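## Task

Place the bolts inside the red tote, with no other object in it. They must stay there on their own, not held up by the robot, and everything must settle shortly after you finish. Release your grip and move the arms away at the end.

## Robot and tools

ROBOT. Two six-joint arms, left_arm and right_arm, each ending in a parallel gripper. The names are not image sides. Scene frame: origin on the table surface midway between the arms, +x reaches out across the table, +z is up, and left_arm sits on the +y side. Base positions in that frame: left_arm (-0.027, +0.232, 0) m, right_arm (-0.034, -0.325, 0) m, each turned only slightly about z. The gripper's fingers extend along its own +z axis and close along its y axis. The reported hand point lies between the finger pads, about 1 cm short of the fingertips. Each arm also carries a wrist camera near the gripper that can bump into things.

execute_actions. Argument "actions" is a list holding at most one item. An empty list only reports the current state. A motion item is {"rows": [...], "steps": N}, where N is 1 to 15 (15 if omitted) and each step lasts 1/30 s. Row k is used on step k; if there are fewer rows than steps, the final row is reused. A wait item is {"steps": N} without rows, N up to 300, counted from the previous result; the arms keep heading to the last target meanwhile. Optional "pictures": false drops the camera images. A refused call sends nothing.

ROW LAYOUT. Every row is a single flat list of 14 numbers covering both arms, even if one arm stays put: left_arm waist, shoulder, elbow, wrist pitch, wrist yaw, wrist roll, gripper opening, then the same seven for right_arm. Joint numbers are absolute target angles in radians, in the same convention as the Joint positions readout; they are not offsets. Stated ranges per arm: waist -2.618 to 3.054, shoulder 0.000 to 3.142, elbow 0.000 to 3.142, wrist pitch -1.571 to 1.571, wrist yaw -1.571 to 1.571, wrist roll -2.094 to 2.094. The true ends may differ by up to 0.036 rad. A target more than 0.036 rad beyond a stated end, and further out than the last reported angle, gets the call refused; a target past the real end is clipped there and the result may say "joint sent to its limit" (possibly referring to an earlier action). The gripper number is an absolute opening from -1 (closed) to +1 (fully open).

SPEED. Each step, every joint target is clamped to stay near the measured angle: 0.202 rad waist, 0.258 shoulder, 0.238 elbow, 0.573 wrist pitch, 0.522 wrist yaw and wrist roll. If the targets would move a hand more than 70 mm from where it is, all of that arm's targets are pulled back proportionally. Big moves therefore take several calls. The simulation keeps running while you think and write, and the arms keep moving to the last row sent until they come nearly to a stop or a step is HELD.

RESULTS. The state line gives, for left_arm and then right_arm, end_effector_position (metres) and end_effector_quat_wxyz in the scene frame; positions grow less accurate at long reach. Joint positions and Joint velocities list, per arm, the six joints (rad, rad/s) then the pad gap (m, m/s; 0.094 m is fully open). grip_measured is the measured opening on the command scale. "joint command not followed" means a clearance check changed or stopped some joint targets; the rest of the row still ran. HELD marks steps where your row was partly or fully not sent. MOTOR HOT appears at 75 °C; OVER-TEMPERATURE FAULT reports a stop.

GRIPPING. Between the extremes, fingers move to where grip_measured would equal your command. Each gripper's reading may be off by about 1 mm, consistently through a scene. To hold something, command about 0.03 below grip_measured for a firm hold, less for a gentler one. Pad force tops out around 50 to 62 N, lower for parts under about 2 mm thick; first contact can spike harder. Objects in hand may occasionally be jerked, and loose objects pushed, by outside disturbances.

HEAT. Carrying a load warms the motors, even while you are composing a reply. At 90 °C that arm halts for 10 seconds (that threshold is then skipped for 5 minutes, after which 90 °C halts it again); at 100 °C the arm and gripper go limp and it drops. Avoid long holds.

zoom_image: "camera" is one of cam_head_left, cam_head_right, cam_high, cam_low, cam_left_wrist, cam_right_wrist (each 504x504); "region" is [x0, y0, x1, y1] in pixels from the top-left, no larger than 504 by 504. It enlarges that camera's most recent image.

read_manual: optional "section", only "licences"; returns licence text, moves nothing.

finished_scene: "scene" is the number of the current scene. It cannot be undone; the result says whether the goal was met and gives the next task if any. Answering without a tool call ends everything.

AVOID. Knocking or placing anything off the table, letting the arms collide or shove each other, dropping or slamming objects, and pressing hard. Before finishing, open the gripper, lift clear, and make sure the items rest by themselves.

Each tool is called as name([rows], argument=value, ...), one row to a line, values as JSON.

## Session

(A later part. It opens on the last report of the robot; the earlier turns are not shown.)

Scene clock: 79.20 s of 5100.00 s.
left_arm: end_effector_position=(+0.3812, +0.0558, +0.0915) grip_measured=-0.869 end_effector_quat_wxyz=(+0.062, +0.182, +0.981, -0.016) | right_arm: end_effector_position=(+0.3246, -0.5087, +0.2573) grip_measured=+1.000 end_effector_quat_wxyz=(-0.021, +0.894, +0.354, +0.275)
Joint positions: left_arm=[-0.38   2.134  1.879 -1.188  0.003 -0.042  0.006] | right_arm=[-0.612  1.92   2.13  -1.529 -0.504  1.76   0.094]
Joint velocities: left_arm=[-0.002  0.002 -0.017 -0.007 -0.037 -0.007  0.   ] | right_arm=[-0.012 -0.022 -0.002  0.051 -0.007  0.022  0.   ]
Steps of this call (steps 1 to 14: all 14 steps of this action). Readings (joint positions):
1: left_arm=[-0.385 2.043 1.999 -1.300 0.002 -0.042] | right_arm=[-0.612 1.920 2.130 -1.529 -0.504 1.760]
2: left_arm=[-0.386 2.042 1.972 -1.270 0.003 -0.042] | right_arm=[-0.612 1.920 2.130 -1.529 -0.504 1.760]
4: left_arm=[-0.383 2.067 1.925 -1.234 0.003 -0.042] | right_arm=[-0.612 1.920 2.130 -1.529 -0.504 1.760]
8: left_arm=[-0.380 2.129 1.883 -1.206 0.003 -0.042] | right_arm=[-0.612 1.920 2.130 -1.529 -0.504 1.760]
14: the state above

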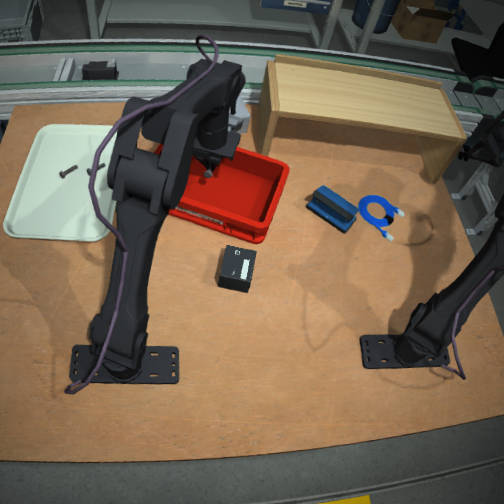

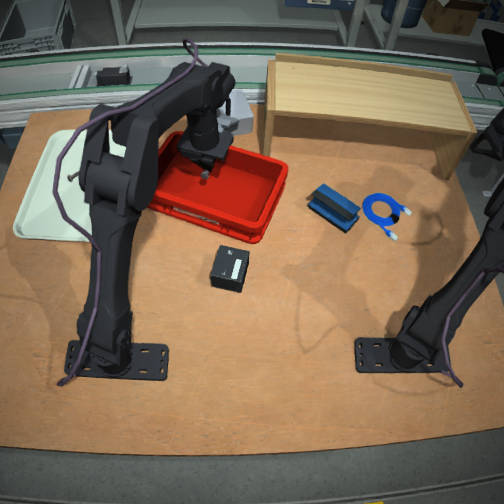

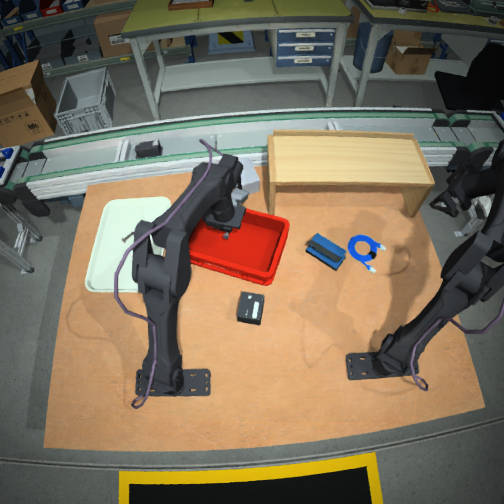

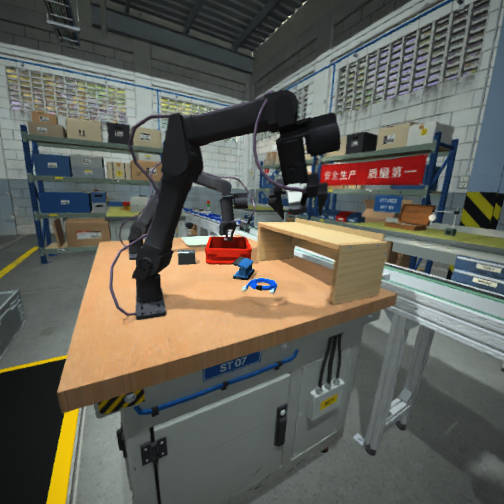

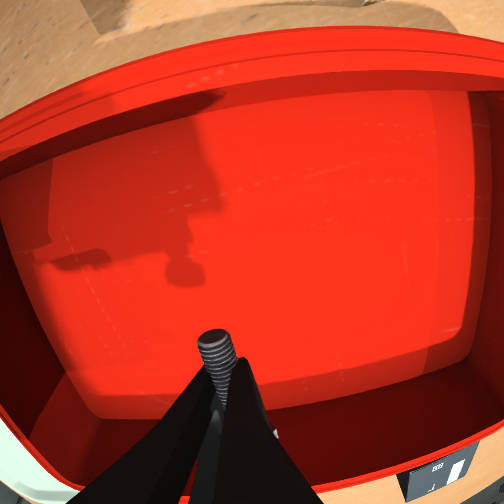

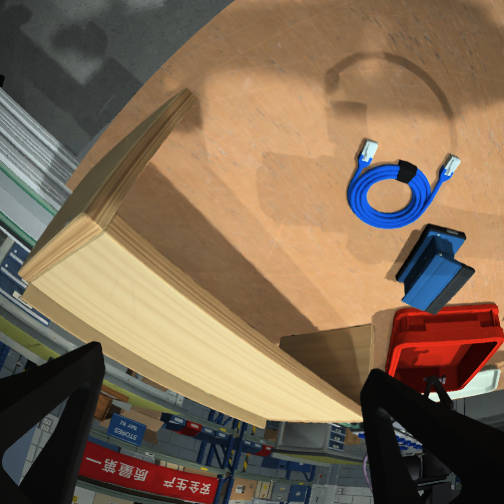

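execute_actions([
  {"rows":[[-0.37,2.16,1.86,-1.12,0,-0.04,-0.9,-0.612,1.92,2.13,-1.529,-0.504,1.76,1]],"steps":10},
], pictures=false)

execute_actions([
  {"rows":[[-0.37,2.16,1.86,-1.12,0,-0.04,-0.4,-0.612,1.92,2.13,-1.529,-0.504,1.76,1]],"steps":5},
], pictures=false)

execute_actions([
  {"rows":[[-0.37,2.07,2.07,-1.3,0,0.3,0,-0.612,1.92,2.13,-1.529,-0.504,1.76,1]],"steps":11},
])

Scene clock: 87.30 s of 5100.00 s.
left_arm: end_effector_position=(+0.3922, +0.0510, +0.0839) grip_measured=-0.869 end_effector_quat_wxyz=(+0.076, +0.182, +0.980, -0.019) | right_arm: end_effector_position=(+0.3246, -0.5087, +0.2573) grip_measured=+1.000 end_effector_quat_wxyz=(-0.021, +0.894, +0.354, +0.275)
Joint positions: left_arm=[-0.38   2.156  1.879 -1.136  0.003 -0.042  0.006] | right_arm=[-0.612  1.92   2.13  -1.529 -0.504  1.76   0.094]
Joint velocities: left_arm=[ 0.002 -0.002  0.012  0.007 -0.007  0.022 -0.   ] | right_arm=[-0.012  0.002 -0.002 -0.022 -0.051  0.022  0.   ]
Steps of this call (steps 1 to 15: the robot went on to your last target; steps 16 to 90: nothing new was sent; then 4.77 s passed at rest; steps 91 to 100: all 10 steps of this action). Readings (joint positions):
91: left_arm=[-0.380 2.135 1.879 -1.178 0.003 -0.042] | right_arm=[-0.612 1.920 2.130 -1.529 -0.504 1.760]
92: left_arm=[-0.380 2.137 1.879 -1.169 0.003 -0.042] | right_arm=[-0.612 1.920 2.130 -1.529 -0.504 1.760]
94: left_arm=[-0.380 2.144 1.879 -1.153 0.003 -0.042] | right_arm=[-0.612 1.920 2.130 -1.529 -0.504 1.760]
98: left_arm=[-0.380 2.155 1.879 -1.140 0.003 -0.042] | right_arm=[-0.612 1.920 2.130 -1.529 -0.504 1.760]
100: the state above

Scene clock: 87.47 s of 5100.00 s.
left_arm: end_effector_position=(+0.3931, +0.0506, +0.0841) grip_measured=-0.403 end_effector_quat_wxyz=(+0.078, +0.181, +0.980, -0.020) | right_arm: end_effector_position=(+0.3246, -0.5087, +0.2573) grip_measured=+1.000 end_effector_quat_wxyz=(-0.021, +0.894, +0.354, +0.275)
Joint positions: left_arm=[-0.38   2.156  1.879 -1.132  0.003 -0.042  0.028] | right_arm=[-0.612  1.92   2.13  -1.529 -0.504  1.76   0.094]
Joint velocities: left_arm=[-0.012  0.007 -0.007 -0.051 -0.066  0.007  0.002] | right_arm=[-0.007  0.002 -0.027  0.022 -0.037  0.007  0.   ]
Steps of this call (steps 1 to 5: all 5 steps of this action). Readings (joint positions):
1: left_arm=[-0.380 2.156 1.879 -1.135 0.003 -0.042] | right_arm=[-0.612 1.920 2.130 -1.529 -0.504 1.760]
2: left_arm=[-0.380 2.156 1.879 -1.134 0.003 -0.042] | right_arm=[-0.612 1.920 2.130 -1.529 -0.504 1.760]
4: left_arm=[-0.380 2.156 1.879 -1.133 0.003 -0.042] | right_arm=[-0.612 1.920 2.130 -1.529 -0.504 1.760]
5: the state above

Scene clock: 87.83 s of 5100.00 s.
left_arm: end_effector_position=(+0.3986, +0.0483, +0.1709) grip_measured=-0.002 end_effector_quat_wxyz=(+0.148, +0.326, +0.934, -0.012) | right_arm: end_effector_position=(+0.3246, -0.5087, +0.2573) grip_measured=+1.000 end_effector_quat_wxyz=(-0.021, +0.894, +0.354, +0.275)
Joint positions: left_arm=[-0.38   2.066  2.055 -1.264  0.003  0.262  0.047] | right_arm=[-0.612  1.92   2.13  -1.529 -0.504  1.76   0.094]
Joint velocities: left_arm=[ 0.002 -0.002  0.012 -0.066  0.081  0.212  0.001] | right_arm=[ 0.012  0.002  0.002 -0.022  0.051  0.051  0.   ]
Steps of this call (steps 1 to 11: all 11 steps of this action). Readings (joint positions):
1: left_arm=[-0.380 2.156 1.898 -1.154 0.003 -0.004] | right_arm=[-0.612 1.920 2.130 -1.529 -0.504 1.760]
2: left_arm=[-0.380 2.158 1.929 -1.185 0.003 0.047] | right_arm=[-0.612 1.920 2.130 -1.529 -0.504 1.760]
4: left_arm=[-0.380 2.143 1.992 -1.222 0.003 0.133] | right_arm=[-0.612 1.920 2.130 -1.529 -0.504 1.760]
8: left_arm=[-0.380 2.080 2.049 -1.249 0.003 0.229] | right_arm=[-0.612 1.920 2.130 -1.529 -0.504 1.760]
11: the state above

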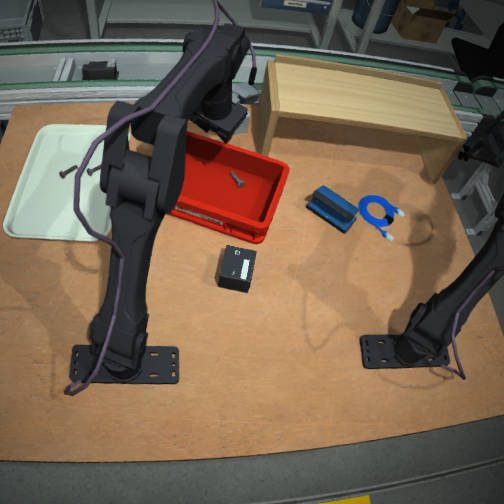

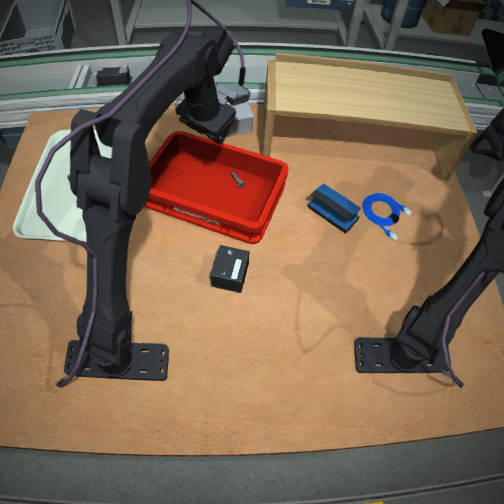

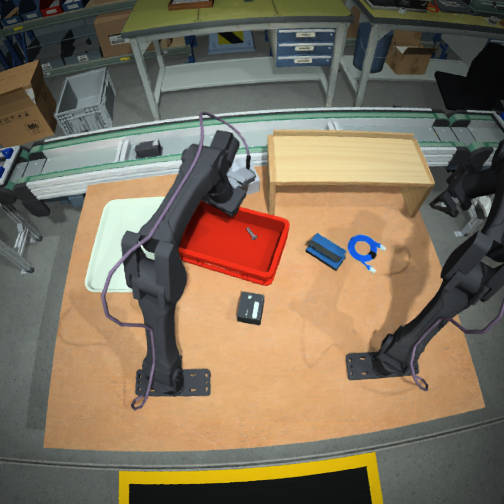

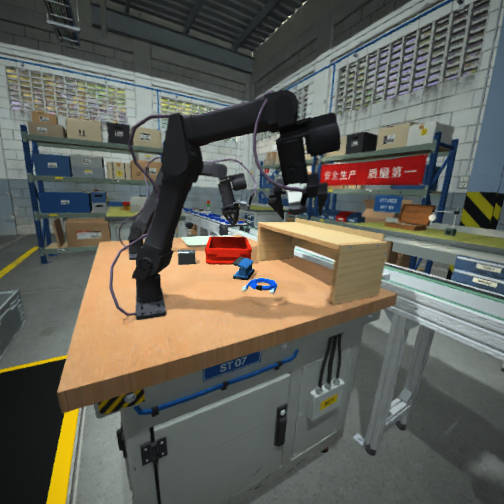

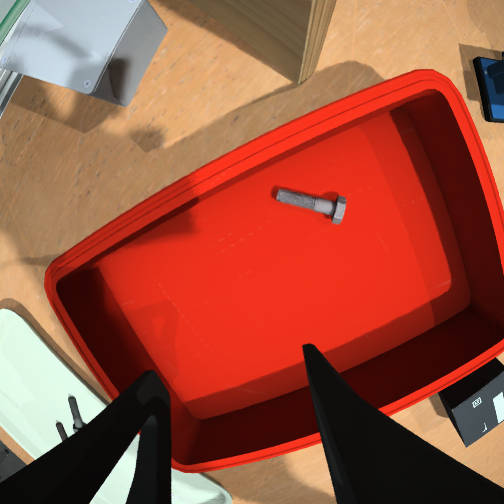

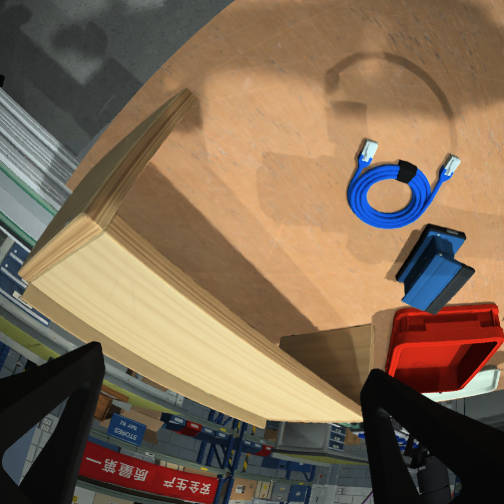

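execute_actions([
  {"rows":[[0.215,2.1,2.07,-1.3,0,0.95,0,-0.612,1.92,2.13,-1.529,-0.504,1.76,1]]},
], pictures=false)

execute_actions([
  {"rows":[[0.215,2.25,1.93,-1.07,0,0.95,0,-0.612,1.92,2.13,-1.529,-0.504,1.76,1]]},
])

Scene clock: 103.27 s of 5100.00 s.
left_arm: end_effector_position=(+0.4210, +0.3335, +0.1535) grip_measured=-0.002 end_effector_quat_wxyz=(+0.098, +0.331, +0.936, +0.066) | right_arm: end_effector_position=(+0.3246, -0.5087, +0.2573) grip_measured=+1.000 end_effector_quat_wxyz=(-0.021, +0.894, +0.354, +0.275)
Joint positions: left_arm=[ 0.245  2.101  2.055 -1.288 -0.009  0.897  0.047] | right_arm=[-0.612  1.92   2.13  -1.529 -0.504  1.76   0.094]
Joint velocities: left_arm=[ 0.623 -0.012 -0.017  0.007 -0.168  0.33  -0.   ] | right_arm=[-0.007 -0.012 -0.007  0.022 -0.051 -0.037  0.   ]
Steps of this call (steps 1 to 30: the robot went on to your last target; steps 31 to 100: nothing new was sent; then 11.60 s passed at rest; steps 101 to 115: all 15 steps of this action). Readings (joint positions):
101: left_arm=[-0.369 2.069 2.055 -1.288 0.008 0.353] | right_arm=[-0.612 1.920 2.130 -1.529 -0.504 1.760]
102: left_arm=[-0.349 2.071 2.055 -1.288 0.014 0.431] | right_arm=[-0.612 1.920 2.130 -1.529 -0.504 1.760]
104: left_arm=[-0.275 2.077 2.055 -1.288 0.016 0.574] | right_arm=[-0.612 1.920 2.130 -1.529 -0.504 1.760]
108: left_arm=[-0.077 2.093 2.055 -1.288 0.013 0.754] | right_arm=[-0.612 1.920 2.130 -1.529 -0.504 1.760]
115: the state above

Scene clock: 103.77 s of 5100.00 s.
left_arm: end_effector_position=(+0.4377, +0.3236, +0.0439) grip_measured=-0.002 end_effector_quat_wxyz=(+0.051, +0.368, +0.928, +0.038) | right_arm: end_effector_position=(+0.3246, -0.5087, +0.2573) grip_measured=+1.000 end_effector_quat_wxyz=(-0.021, +0.894, +0.354, +0.275)
Joint positions: left_arm=[ 0.217  2.279  1.925 -1.09  -0.01   0.944  0.047] | right_arm=[-0.612  1.92   2.13  -1.529 -0.504  1.76   0.094]
Joint velocities: left_arm=[-0.017 -0.056 -0.002  0.139 -0.037  0.007 -0.001] | right_arm=[ 0.012 -0.007 -0.007  0.022  0.051 -0.037  0.   ]
Steps of this call (steps 1 to 15: all 15 steps of this action). Readings (joint positions):
1: left_arm=[0.261 2.106 2.046 -1.272 -0.013 0.905] | right_arm=[-0.612 1.920 2.130 -1.529 -0.504 1.760]
2: left_arm=[0.265 2.112 2.032 -1.241 -0.016 0.910] | right_arm=[-0.612 1.920 2.130 -1.529 -0.504 1.760]
4: left_arm=[0.258 2.150 2.002 -1.186 -0.016 0.921] | right_arm=[-0.612 1.920 2.130 -1.529 -0.504 1.760]
8: left_arm=[0.227 2.253 1.945 -1.115 -0.014 0.936] | right_arm=[-0.612 1.920 2.130 -1.529 -0.504 1.760]
15: the state above

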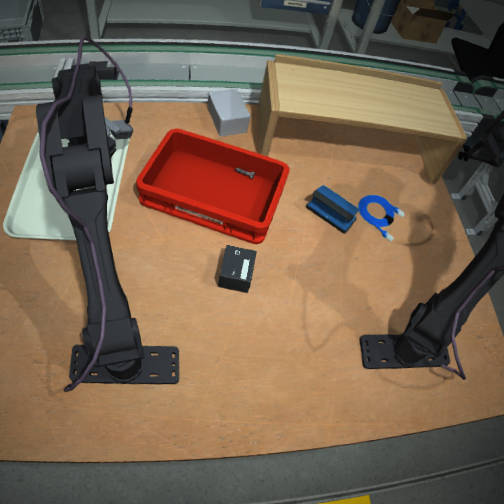

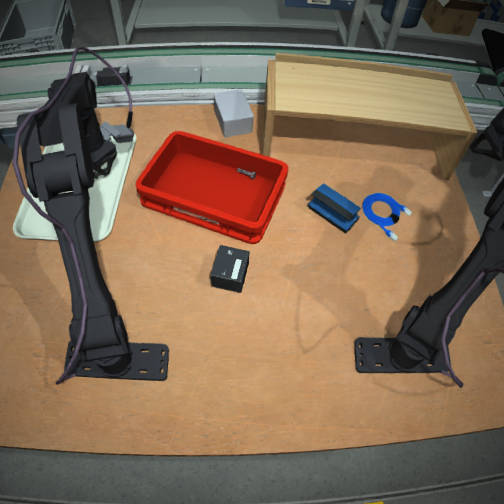

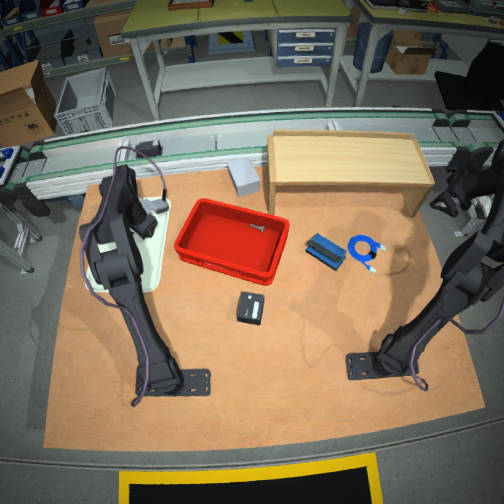

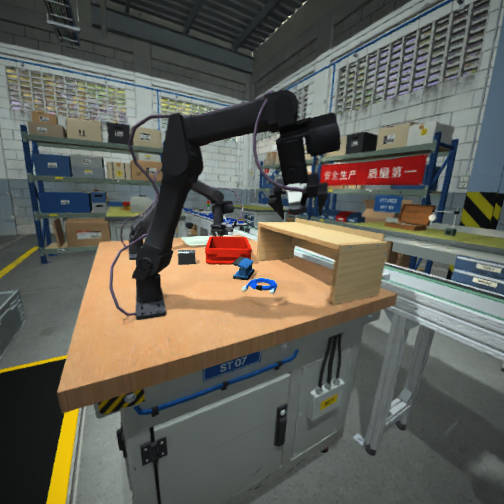

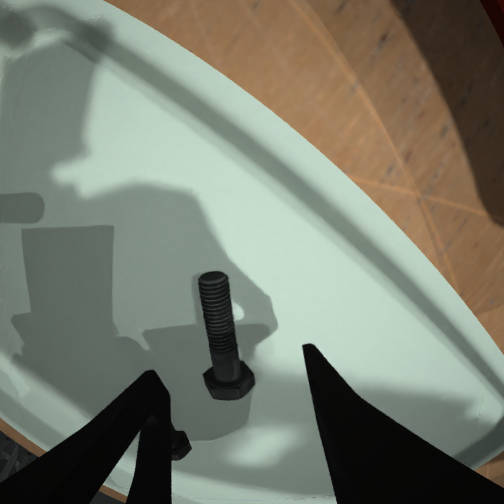

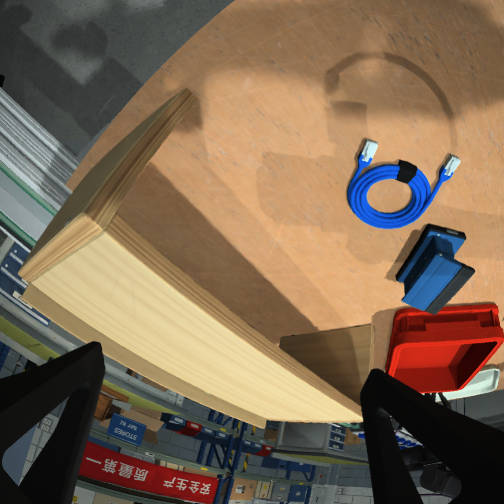

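execute_actions([
  {"rows":[[0.215,2.25,1.93,-1.07,0,0.95,-0.3,-0.612,1.92,2.13,-1.529,-0.504,1.76,1]],"steps":6},
], pictures=false)

execute_actions([
  {"rows":[[0.215,2.28,1.89,-1.07,0,0.95,-0.3,-0.612,1.92,2.13,-1.529,-0.504,1.76,1],[0.215,2.3,1.86,-1.06,0,0.95,-0.3,-0.612,1.92,2.13,-1.529,-0.504,1.76,1]],"steps":12},
])

Scene clock: 131.33 s of 5100.00 s.
left_arm: end_effector_position=(+0.4408, +0.3242, +0.0454) grip_measured=-0.298 end_effector_quat_wxyz=(+0.057, +0.368, +0.927, +0.042) | right_arm: end_effector_position=(+0.3246, -0.5087, +0.2573) grip_measured=+1.000 end_effector_quat_wxyz=(-0.021, +0.894, +0.354, +0.275)
Joint positions: left_arm=[ 0.217  2.277  1.925 -1.077 -0.01   0.946  0.033] | right_arm=[-0.612  1.92   2.13  -1.529 -0.504  1.76   0.094]
Joint velocities: left_arm=[ 0.007  0.007  0.012 -0.051 -0.051 -0.022  0.001] | right_arm=[-0.007 -0.012 -0.022  0.007  0.007 -0.007  0.   ]
Steps of this call (steps 1 to 30: the robot went on to your last target; steps 31 to 90: nothing new was sent; then 24.37 s passed at rest; steps 91 to 96: all 6 steps of this action). Readings (joint positions):
91: left_arm=[0.217 2.277 1.925 -1.077 -0.010 0.946] | right_arm=[-0.612 1.920 2.130 -1.529 -0.504 1.760]
92: left_arm=[0.217 2.277 1.925 -1.077 -0.010 0.946] | right_arm=[-0.612 1.920 2.130 -1.529 -0.504 1.760]
94: left_arm=[0.217 2.277 1.925 -1.077 -0.010 0.946] | right_arm=[-0.612 1.920 2.130 -1.529 -0.504 1.760]
96: the state above

Scene clock: 131.73 s of 5100.00 s.
left_arm: end_effector_position=(+0.4287, +0.3218, +0.0228) grip_measured=-0.299 end_effector_quat_wxyz=(+0.034, +0.369, +0.928, +0.027) | right_arm: end_effector_position=(+0.3246, -0.5087, +0.2573) grip_measured=+1.000 end_effector_quat_wxyz=(-0.021, +0.894, +0.354, +0.275)
Joint positions: left_arm=[ 0.217  2.297  1.874 -1.062 -0.01   0.946  0.033] | right_arm=[-0.612  1.92   2.13  -1.529 -0.504  1.76   0.094]
Joint velocities: left_arm=[-0.007  0.002 -0.002 -0.007  0.007 -0.007 -0.   ] | right_arm=[-0.007 -0.007  0.007  0.11  -0.022 -0.007  0.   ]
Steps of this call (steps 1 to 12: all 12 steps of this action). Readings (joint positions):
1: left_arm=[0.217 2.277 1.923 -1.076 -0.010 0.946] | right_arm=[-0.612 1.920 2.130 -1.529 -0.504 1.760]
2: left_arm=[0.217 2.277 1.914 -1.071 -0.010 0.946] | right_arm=[-0.612 1.920 2.130 -1.529 -0.504 1.760]
4: left_arm=[0.217 2.280 1.893 -1.066 -0.010 0.946] | right_arm=[-0.612 1.920 2.130 -1.529 -0.504 1.760]
8: left_arm=[0.217 2.297 1.874 -1.065 -0.010 0.946] | right_arm=[-0.612 1.920 2.130 -1.529 -0.504 1.760]
12: the state above

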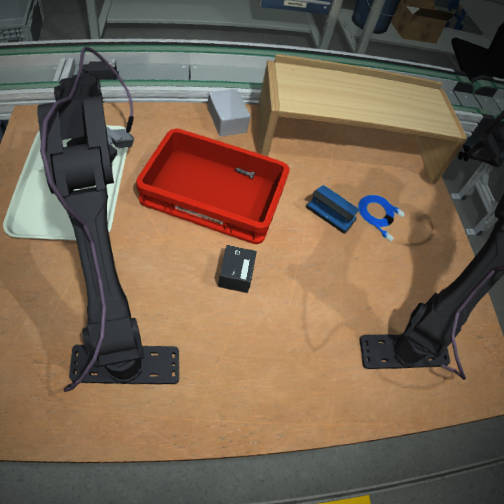

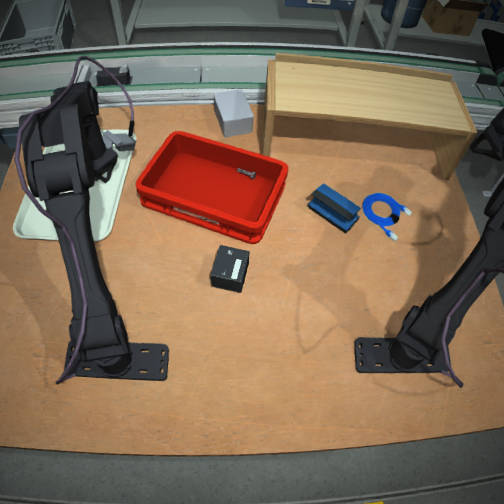

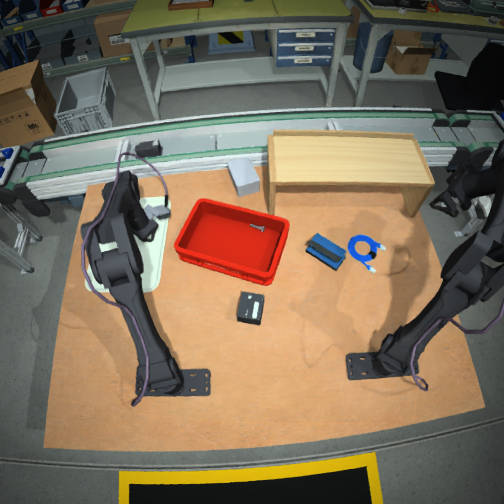

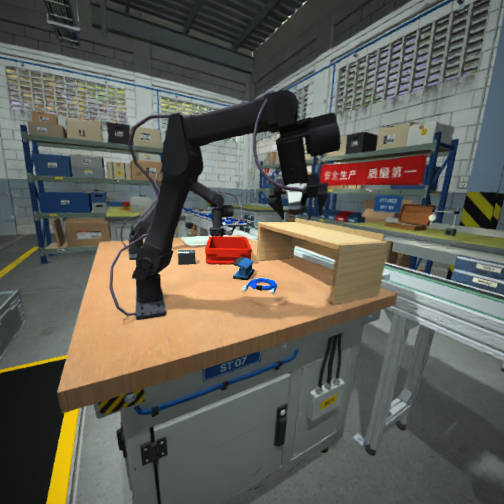

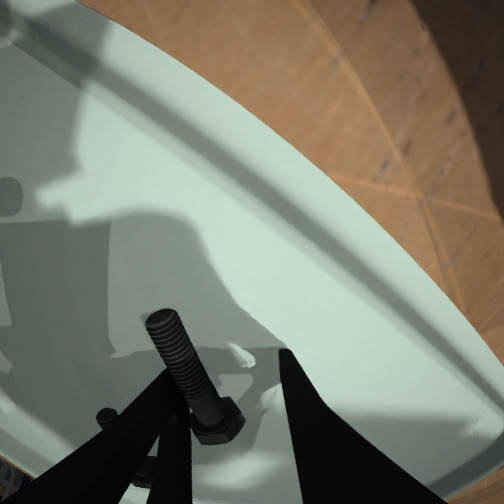

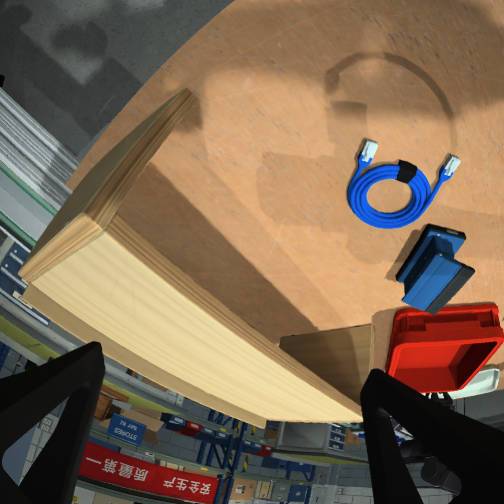

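execute_actions([
  {"rows":[[0.215,2.3,1.85,-1.06,0,0.95,-0.9,-0.612,1.92,2.13,-1.529,-0.504,1.76,1]],"steps":12},
], pictures=false)

execute_actions([
  {"rows":[[0.215,2.06,2.05,-1.31,0,0.95,-0.9,-0.612,1.92,2.13,-1.529,-0.504,1.76,1]],"steps":13},
])

Scene clock: 136.27 s of 5100.00 s.
left_arm: end_effector_position=(+0.4283, +0.3216, +0.0221) grip_measured=-0.862 end_effector_quat_wxyz=(+0.033, +0.370, +0.928, +0.027) | right_arm: end_effector_position=(+0.3246, -0.5087, +0.2573) grip_measured=+1.000 end_effector_quat_wxyz=(-0.021, +0.894, +0.354, +0.275)
Joint positions: left_arm=[ 0.217  2.297  1.872 -1.061 -0.009  0.947  0.006] | right_arm=[-0.612  1.92   2.13  -1.529 -0.504  1.76   0.094]
Joint velocities: left_arm=[-0.002  0.007 -0.007  0.081 -0.081  0.022 -0.001] | right_arm=[-0.007  0.002 -0.007 -0.037 -0.007 -0.022  0.   ]
Steps of this call (steps 1 to 15: the robot went on to your last target; steps 16 to 90: nothing new was sent; then 1.13 s passed at rest; steps 91 to 102: all 12 steps of this action). Readings (joint positions):
91: left_arm=[0.217 2.297 1.874 -1.062 -0.010 0.946] | right_arm=[-0.612 1.920 2.130 -1.529 -0.504 1.760]
92: left_arm=[0.217 2.297 1.874 -1.061 -0.010 0.946] | right_arm=[-0.612 1.920 2.130 -1.529 -0.504 1.760]
94: left_arm=[0.217 2.297 1.872 -1.061 -0.009 0.947] | right_arm=[-0.612 1.920 2.130 -1.529 -0.504 1.760]
98: left_arm=[0.217 2.297 1.872 -1.061 -0.009 0.947] | right_arm=[-0.612 1.920 2.130 -1.529 -0.504 1.760]
102: the state above

Scene clock: 136.70 s of 5100.00 s.
left_arm: end_effector_position=(+0.4252, +0.3210, +0.1707) grip_measured=-0.862 end_effector_quat_wxyz=(+0.122, +0.365, +0.919, +0.083) | right_arm: end_effector_position=(+0.3246, -0.5087, +0.2573) grip_measured=+1.000 end_effector_quat_wxyz=(-0.021, +0.894, +0.354, +0.275)
Joint positions: left_arm=[ 0.217  2.053  2.037 -1.258 -0.009  0.947  0.006] | right_arm=[-0.612  1.92   2.13  -1.529 -0.504  1.76   0.094]
Joint velocities: left_arm=[-0.012 -0.261  0.12  -0.212  0.007 -0.037  0.   ] | right_arm=[-0.012  0.012  0.012 -0.022 -0.066 -0.037  0.   ]
Steps of this call (steps 1 to 13: all 13 steps of this action). Readings (joint positions):
1: left_arm=[0.217 2.292 1.878 -1.072 -0.009 0.947] | right_arm=[-0.612 1.920 2.130 -1.529 -0.504 1.760]
2: left_arm=[0.217 2.285 1.888 -1.096 -0.009 0.947] | right_arm=[-0.612 1.920 2.130 -1.529 -0.504 1.760]
4: left_arm=[0.217 2.253 1.912 -1.137 -0.009 0.947] | right_arm=[-0.612 1.920 2.130 -1.529 -0.504 1.760]
8: left_arm=[0.217 2.156 1.978 -1.206 -0.009 0.947] | right_arm=[-0.612 1.920 2.130 -1.529 -0.504 1.760]
13: the state above

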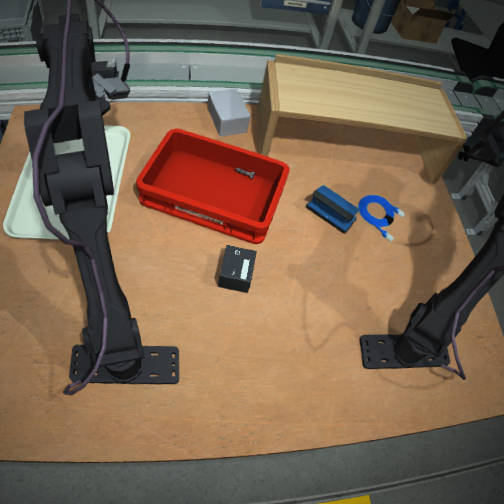

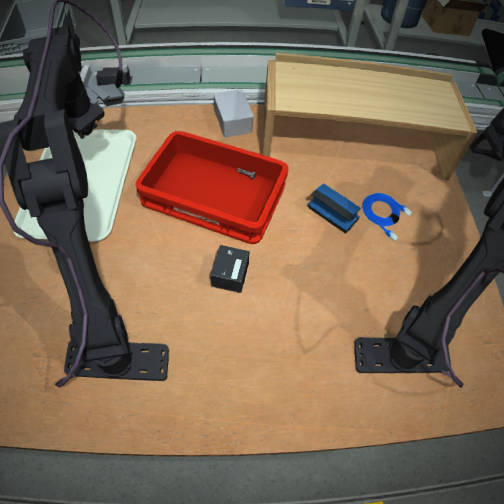

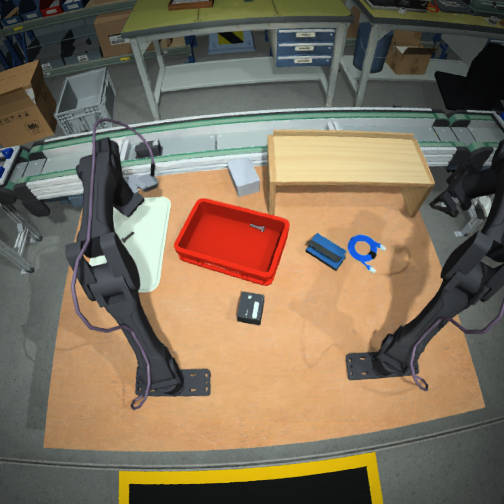

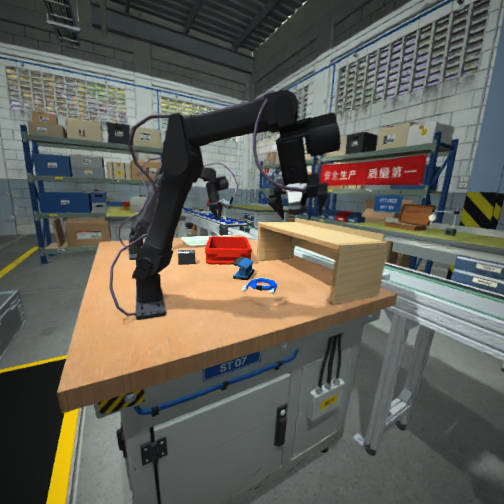

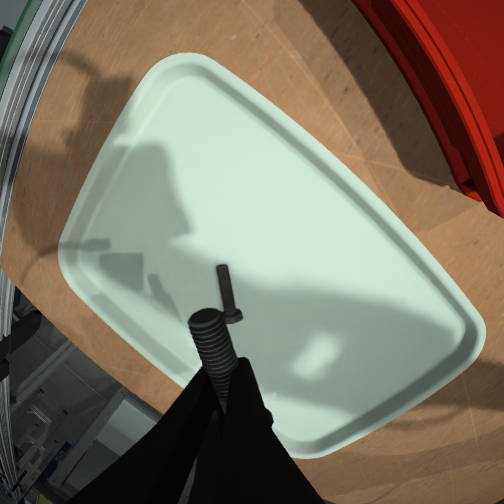

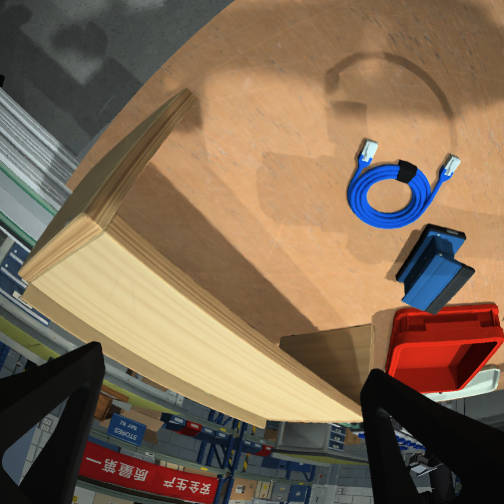

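execute_actions([
  {"rows":[[-0.35,2.05,2.05,-1.31,0,-0.04,-0.9,-0.612,1.92,2.13,-1.529,-0.504,1.76,1]],"steps":15},
], pictures=false)

execute_actions([
  {"rows":[[-0.35,2.1,1.95,-1.2,0,-0.04,-0.9,-0.612,1.92,2.13,-1.529,-0.504,1.76,1],[-0.35,2.1,1.95,-1.2,0,-0.04,-0.9,-0.612,1.92,2.13,-1.529,-0.504,1.76,1],[-0.35,2.1,1.95,-1.2,0,-0.04,-0.9,-0.612,1.92,2.13,-1.529,-0.504,1.76,1],[-0.35,2.16,1.81,-1.07,0,-0.04,-0.9,-0.612,1.92,2.13,-1.529,-0.504,1.76,1]],"steps":15},
], pictures=false)

execute_actions([
  {"rows":[[-0.35,2.16,1.81,-1.07,0,-0.04,-0.4,-0.612,1.92,2.13,-1.529,-0.504,1.76,1]],"steps":6},
], pictures=false)

execute_actions([
  {"rows":[[-0.35,2.05,2.05,-1.31,0,0.3,-0.2,-0.612,1.92,2.13,-1.529,-0.504,1.76,1]],"steps":12},
], pictures=false)

execute_actions([
  {"rows":[[0.37,2.06,2.05,-1.31,0,1.1,-0.2,-0.612,1.92,2.13,-1.529,-0.504,1.76,1]],"steps":15},
], pictures=false)

execute_actions([
  {"rows":[[0.37,2.24,1.97,-1.12,0,1.1,-0.2,-0.612,1.92,2.13,-1.529,-0.504,1.76,1]],"steps":15},
])

Scene clock: 147.13 s of 5100.00 s.
left_arm: end_effector_position=(+0.3855, +0.0476, +0.1677) grip_measured=-0.862 end_effector_quat_wxyz=(+0.125, +0.236, +0.963, -0.027) | right_arm: end_effector_position=(+0.3246, -0.5087, +0.2573) grip_measured=+1.000 end_effector_quat_wxyz=(-0.021, +0.894, +0.354, +0.275)
Joint positions: left_arm=[-0.391  2.056  2.039 -1.298  0.008  0.059  0.006] | right_arm=[-0.612  1.92   2.13  -1.529 -0.504  1.76   0.094]
Joint velocities: left_arm=[-0.354 -0.002  0.027  0.037  0.198 -0.579 -0.001] | right_arm=[-0.002 -0.002 -0.007 -0.095 -0.037 -0.051  0.   ]
Steps of this call (steps 1 to 30: the robot went on to your last target; steps 31 to 90: nothing new was sent; then 6.93 s passed at rest; steps 91 to 105: all 15 steps of this action). Readings (joint positions):
91: left_arm=[0.205 2.056 2.039 -1.299 -0.015 0.889] | right_arm=[-0.612 1.920 2.130 -1.529 -0.504 1.760]
92: left_arm=[0.185 2.056 2.039 -1.299 -0.022 0.810] | right_arm=[-0.612 1.920 2.130 -1.529 -0.504 1.760]
94: left_arm=[0.109 2.056 2.039 -1.299 -0.024 0.658] | right_arm=[-0.612 1.920 2.130 -1.529 -0.504 1.760]
98: left_arm=[-0.092 2.056 2.039 -1.299 -0.021 0.358] | right_arm=[-0.612 1.920 2.130 -1.529 -0.504 1.760]
105: the state above

Scene clock: 147.63 s of 5100.00 s.
left_arm: end_effector_position=(+0.3843, +0.0668, +0.0479) grip_measured=-0.862 end_effector_quat_wxyz=(+0.039, +0.174, +0.984, -0.010) | right_arm: end_effector_position=(+0.3246, -0.5087, +0.2573) grip_measured=+1.000 end_effector_quat_wxyz=(-0.021, +0.894, +0.354, +0.275)
Joint positions: left_arm=[-0.354  2.193  1.803 -1.1    0.004 -0.032  0.006] | right_arm=[-0.612  1.92   2.13  -1.529 -0.504  1.76   0.094]
Joint velocities: left_arm=[ 0.017 -0.081  0.022  0.139 -0.037 -0.022  0.001] | right_arm=[-0.002  0.012  0.007 -0.022  0.022 -0.051  0.   ]
Steps of this call (steps 1 to 15: all 15 steps of this action). Readings (joint positions):
1: left_arm=[-0.397 2.057 2.028 -1.286 0.012 0.041] | right_arm=[-0.612 1.920 2.130 -1.529 -0.504 1.760]
2: left_arm=[-0.396 2.057 2.012 -1.268 0.013 0.026] | right_arm=[-0.612 1.920 2.130 -1.529 -0.504 1.760]
4: left_arm=[-0.380 2.071 1.967 -1.229 0.012 0.006] | right_arm=[-0.612 1.920 2.130 -1.529 -0.504 1.760]
8: left_arm=[-0.357 2.137 1.843 -1.139 0.006 -0.018] | right_arm=[-0.612 1.920 2.130 -1.529 -0.504 1.760]
15: the state above

Scene clock: 147.83 s of 5100.00 s.
left_arm: end_effector_position=(+0.3882, +0.0653, +0.0502) grip_measured=-0.402 end_effector_quat_wxyz=(+0.049, +0.173, +0.984, -0.013) | right_arm: end_effector_position=(+0.3246, -0.5087, +0.2573) grip_measured=+1.000 end_effector_quat_wxyz=(-0.021, +0.894, +0.354, +0.275)
Joint positions: left_arm=[-0.354  2.188  1.803 -1.084  0.004 -0.034  0.028] | right_arm=[-0.612  1.92   2.13  -1.529 -0.504  1.76   0.094]
Joint velocities: left_arm=[-0.012 -0.007 -0.002  0.037 -0.037 -0.051  0.   ] | right_arm=[ 0.002 -0.012 -0.017 -0.007  0.11   0.007  0.   ]
Steps of this call (steps 1 to 6: all 6 steps of this action). Readings (joint positions):
1: left_arm=[-0.354 2.191 1.803 -1.095 0.004 -0.033] | right_arm=[-0.612 1.920 2.130 -1.529 -0.504 1.760]
2: left_arm=[-0.354 2.189 1.803 -1.092 0.004 -0.033] | right_arm=[-0.612 1.920 2.130 -1.529 -0.504 1.760]
4: left_arm=[-0.354 2.188 1.803 -1.087 0.004 -0.034] | right_arm=[-0.612 1.920 2.130 -1.529 -0.504 1.760]
6: the state above

Scene clock: 148.23 s of 5100.00 s.
left_arm: end_effector_position=(+0.3993, +0.0608, +0.1775) grip_measured=-0.202 end_effector_quat_wxyz=(+0.153, +0.312, +0.938, -0.012) | right_arm: end_effector_position=(+0.3246, -0.5087, +0.2573) grip_measured=+1.000 end_effector_quat_wxyz=(-0.021, +0.894, +0.354, +0.275)
Joint positions: left_arm=[-0.354  2.039  2.039 -1.262  0.004  0.259  0.038] | right_arm=[-0.612  1.92   2.13  -1.529 -0.504  1.76   0.094]
Joint velocities: left_arm=[ 0.012 -0.095  0.027 -0.139 -0.037  0.242  0.   ] | right_arm=[-0.007 -0.012 -0.007 -0.081 -0.007  0.007  0.   ]
Steps of this call (steps 1 to 12: all 12 steps of this action). Readings (joint positions):
1: left_arm=[-0.354 2.187 1.820 -1.104 0.004 -0.008] | right_arm=[-0.612 1.920 2.130 -1.529 -0.504 1.760]
2: left_arm=[-0.354 2.187 1.846 -1.135 0.004 0.028] | right_arm=[-0.612 1.920 2.130 -1.529 -0.504 1.760]
4: left_arm=[-0.354 2.169 1.908 -1.177 0.004 0.092] | right_arm=[-0.612 1.920 2.130 -1.529 -0.504 1.760]
8: left_arm=[-0.354 2.092 2.009 -1.234 0.004 0.205] | right_arm=[-0.612 1.920 2.130 -1.529 -0.504 1.760]
12: the state above

Scene clock: 148.73 s of 5100.00 s.
left_arm: end_effector_position=(+0.4095, +0.3683, +0.1673) grip_measured=-0.202 end_effector_quat_wxyz=(+0.109, +0.347, +0.928, +0.083) | right_arm: end_effector_position=(+0.3246, -0.5087, +0.2573) grip_measured=+1.000 end_effector_quat_wxyz=(-0.021, +0.894, +0.354, +0.275)
Joint positions: left_arm=[ 0.33   2.06   2.039 -1.276  0.003  1.017  0.038] | right_arm=[-0.612  1.92   2.13  -1.529 -0.504  1.76   0.094]
Joint velocities: left_arm=[ 1.331  0.017 -0.012 -0.007 -0.154  0.491 -0.001] | right_arm=[-0.002  0.002 -0.002 -0.037 -0.022 -0.022  0.   ]
Steps of this call (steps 1 to 15: all 15 steps of this action). Readings (joint positions):
1: left_arm=[-0.343 2.039 2.039 -1.267 0.009 0.319] | right_arm=[-0.612 1.920 2.130 -1.529 -0.504 1.760]
2: left_arm=[-0.322 2.040 2.039 -1.270 0.016 0.398] | right_arm=[-0.612 1.920 2.130 -1.529 -0.504 1.760]
4: left_arm=[-0.246 2.047 2.039 -1.275 0.017 0.551] | right_arm=[-0.612 1.920 2.130 -1.529 -0.504 1.760]
8: left_arm=[-0.044 2.058 2.039 -1.275 0.014 0.813] | right_arm=[-0.612 1.920 2.130 -1.529 -0.504 1.760]
15: the state above

Scene clock: 149.23 s of 5100.00 s.
left_arm: end_effector_position=(+0.4178, +0.3945, +0.0576) grip_measured=-0.202 end_effector_quat_wxyz=(+0.045, +0.364, +0.929, +0.046) | right_arm: end_effector_position=(+0.3246, -0.5087, +0.2573) grip_measured=+1.000 end_effector_quat_wxyz=(-0.021, +0.894, +0.354, +0.275)
Joint positions: left_arm=[ 0.372  2.27   1.964 -1.135 -0.01   1.092  0.038] | right_arm=[-0.612  1.92   2.13  -1.529 -0.504  1.76   0.094]
Joint velocities: left_arm=[-0.022 -0.051  0.002  0.051  0.022  0.022  0.   ] | right_arm=[ 0.002 -0.002 -0.007 -0.022 -0.051 -0.007  0.   ]
Steps of this call (steps 1 to 15: all 15 steps of this action). Readings (joint positions):
1: left_arm=[0.369 2.069 2.038 -1.268 -0.004 1.029] | right_arm=[-0.612 1.920 2.130 -1.529 -0.504 1.760]
2: left_arm=[0.396 2.083 2.038 -1.247 -0.010 1.039] | right_arm=[-0.612 1.920 2.130 -1.529 -0.504 1.760]
4: left_arm=[0.415 2.134 2.029 -1.201 -0.016 1.055] | right_arm=[-0.612 1.920 2.130 -1.529 -0.504 1.760]
8: left_arm=[0.392 2.245 1.984 -1.148 -0.016 1.079] | right_arm=[-0.612 1.920 2.130 -1.529 -0.504 1.760]
15: the state above

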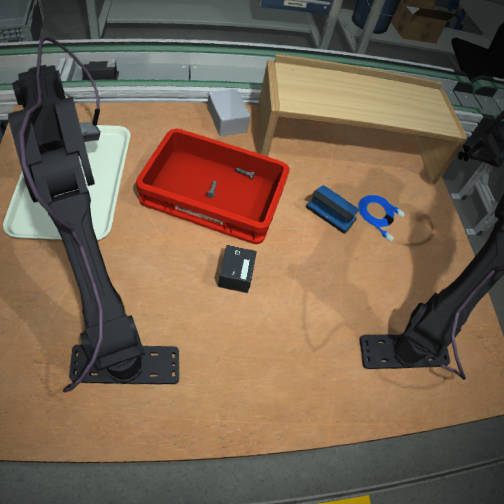

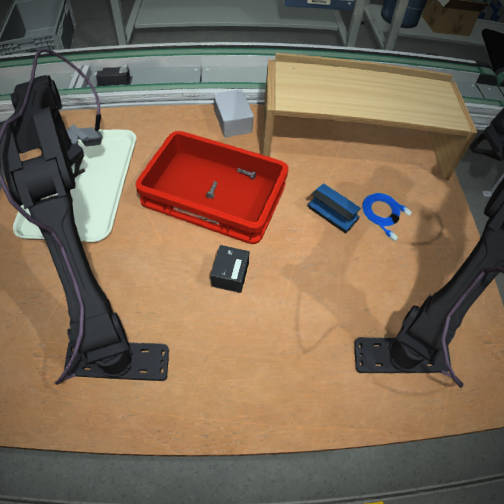

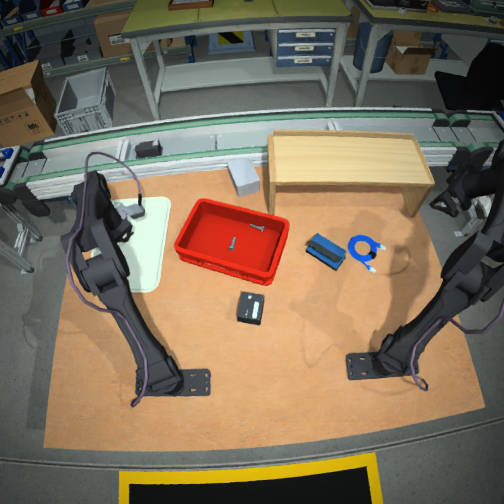

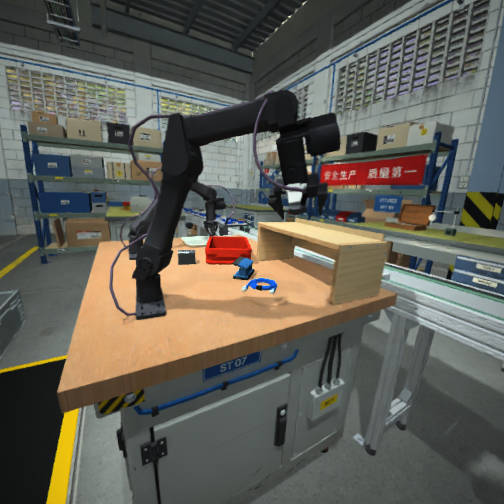

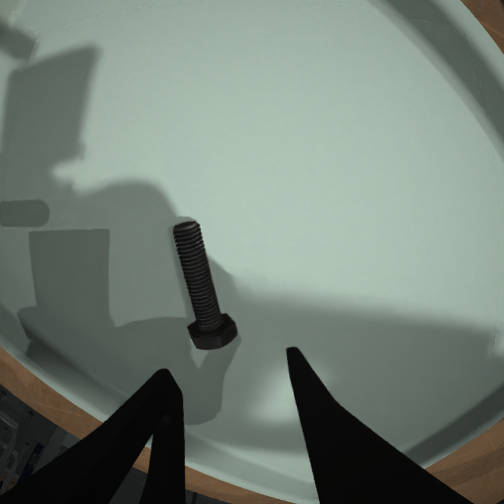

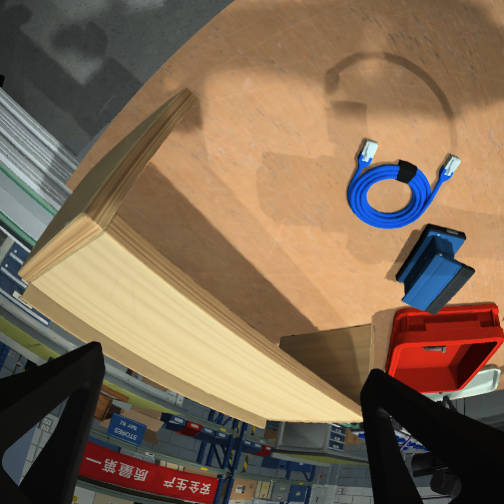

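execute_actions([
  {"rows":[[0.37,2.29,1.93,-1.09,0,1.1,-0.2,-0.612,1.92,2.13,-1.529,-0.504,1.76,1],[0.37,2.29,1.93,-1.09,0,1.1,-0.2,-0.612,1.92,2.13,-1.529,-0.504,1.76,1],[0.37,2.315,1.89,-1.075,0,1.1,-0.2,-0.612,1.92,2.13,-1.529,-0.504,1.76,1]],"steps":13},
])

Scene clock: 158.40 s of 5100.00 s.
left_arm: end_effector_position=(+0.4197, +0.3960, +0.0300) grip_measured=-0.201 end_effector_quat_wxyz=(+0.040, +0.366, +0.928, +0.045) | right_arm: end_effector_position=(+0.3246, -0.5087, +0.2573) grip_measured=+1.000 end_effector_quat_wxyz=(-0.021, +0.894, +0.354, +0.275)
Joint positions: left_arm=[ 0.372  2.305  1.914 -1.059 -0.015  1.097  0.038] | right_arm=[-0.612  1.92   2.13  -1.529 -0.504  1.76   0.094]
Joint velocities: left_arm=[ 0.007  0.046 -0.002  0.051  0.037 -0.037 -0.001] | right_arm=[ 0.002 -0.012  0.012 -0.051 -0.007 -0.007  0.   ]
Steps of this call (steps 1 to 15: the robot went on to your last target; steps 16 to 90: nothing new was sent; then 5.73 s passed at rest; steps 91 to 103: all 13 steps of this action). Readings (joint positions):
91: left_arm=[0.372 2.268 1.962 -1.123 -0.010 1.096] | right_arm=[-0.612 1.920 2.130 -1.529 -0.504 1.760]
92: left_arm=[0.372 2.268 1.958 -1.117 -0.010 1.096] | right_arm=[-0.612 1.920 2.130 -1.529 -0.504 1.760]
94: left_arm=[0.372 2.272 1.937 -1.098 -0.010 1.096] | right_arm=[-0.612 1.920 2.130 -1.529 -0.504 1.760]
98: left_arm=[0.372 2.296 1.914 -1.061 -0.018 1.097] | right_arm=[-0.612 1.920 2.130 -1.529 -0.504 1.760]
103: the state above

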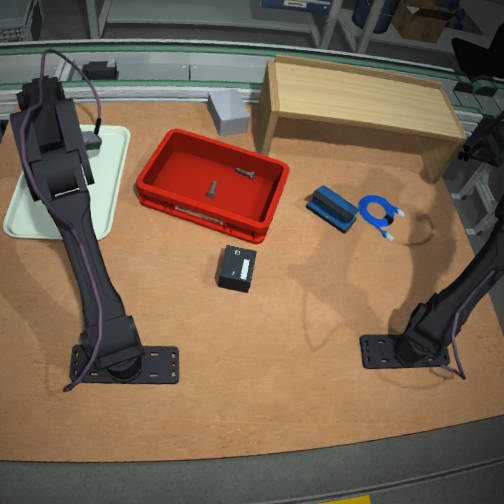

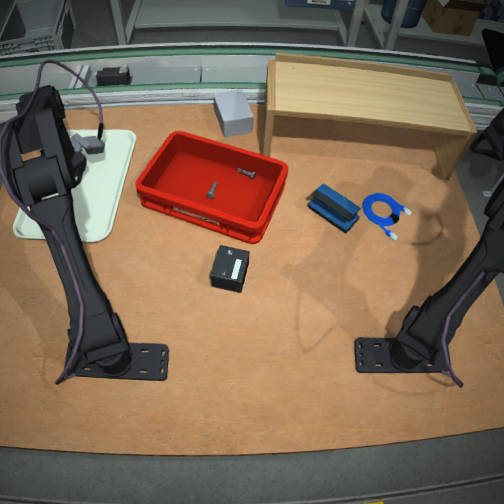

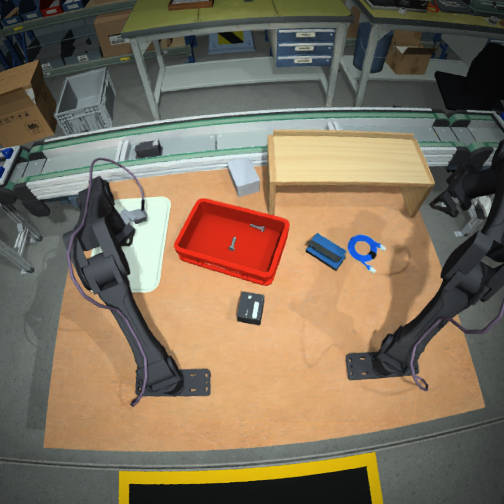

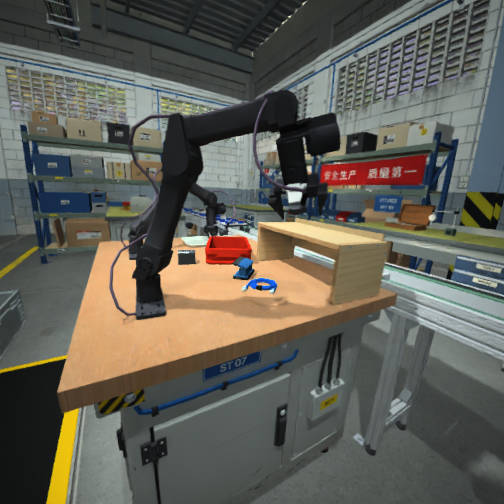

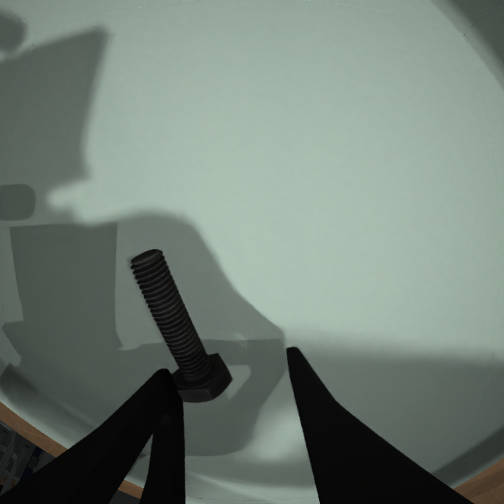

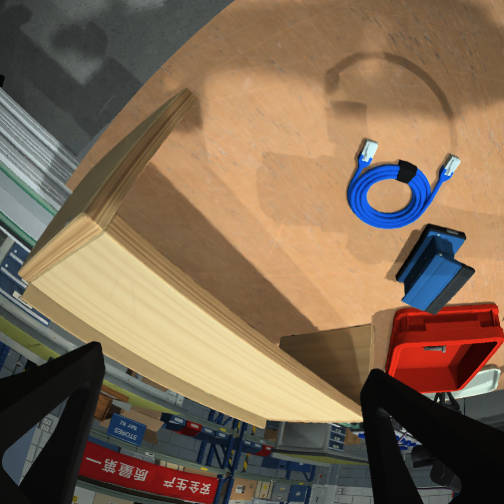

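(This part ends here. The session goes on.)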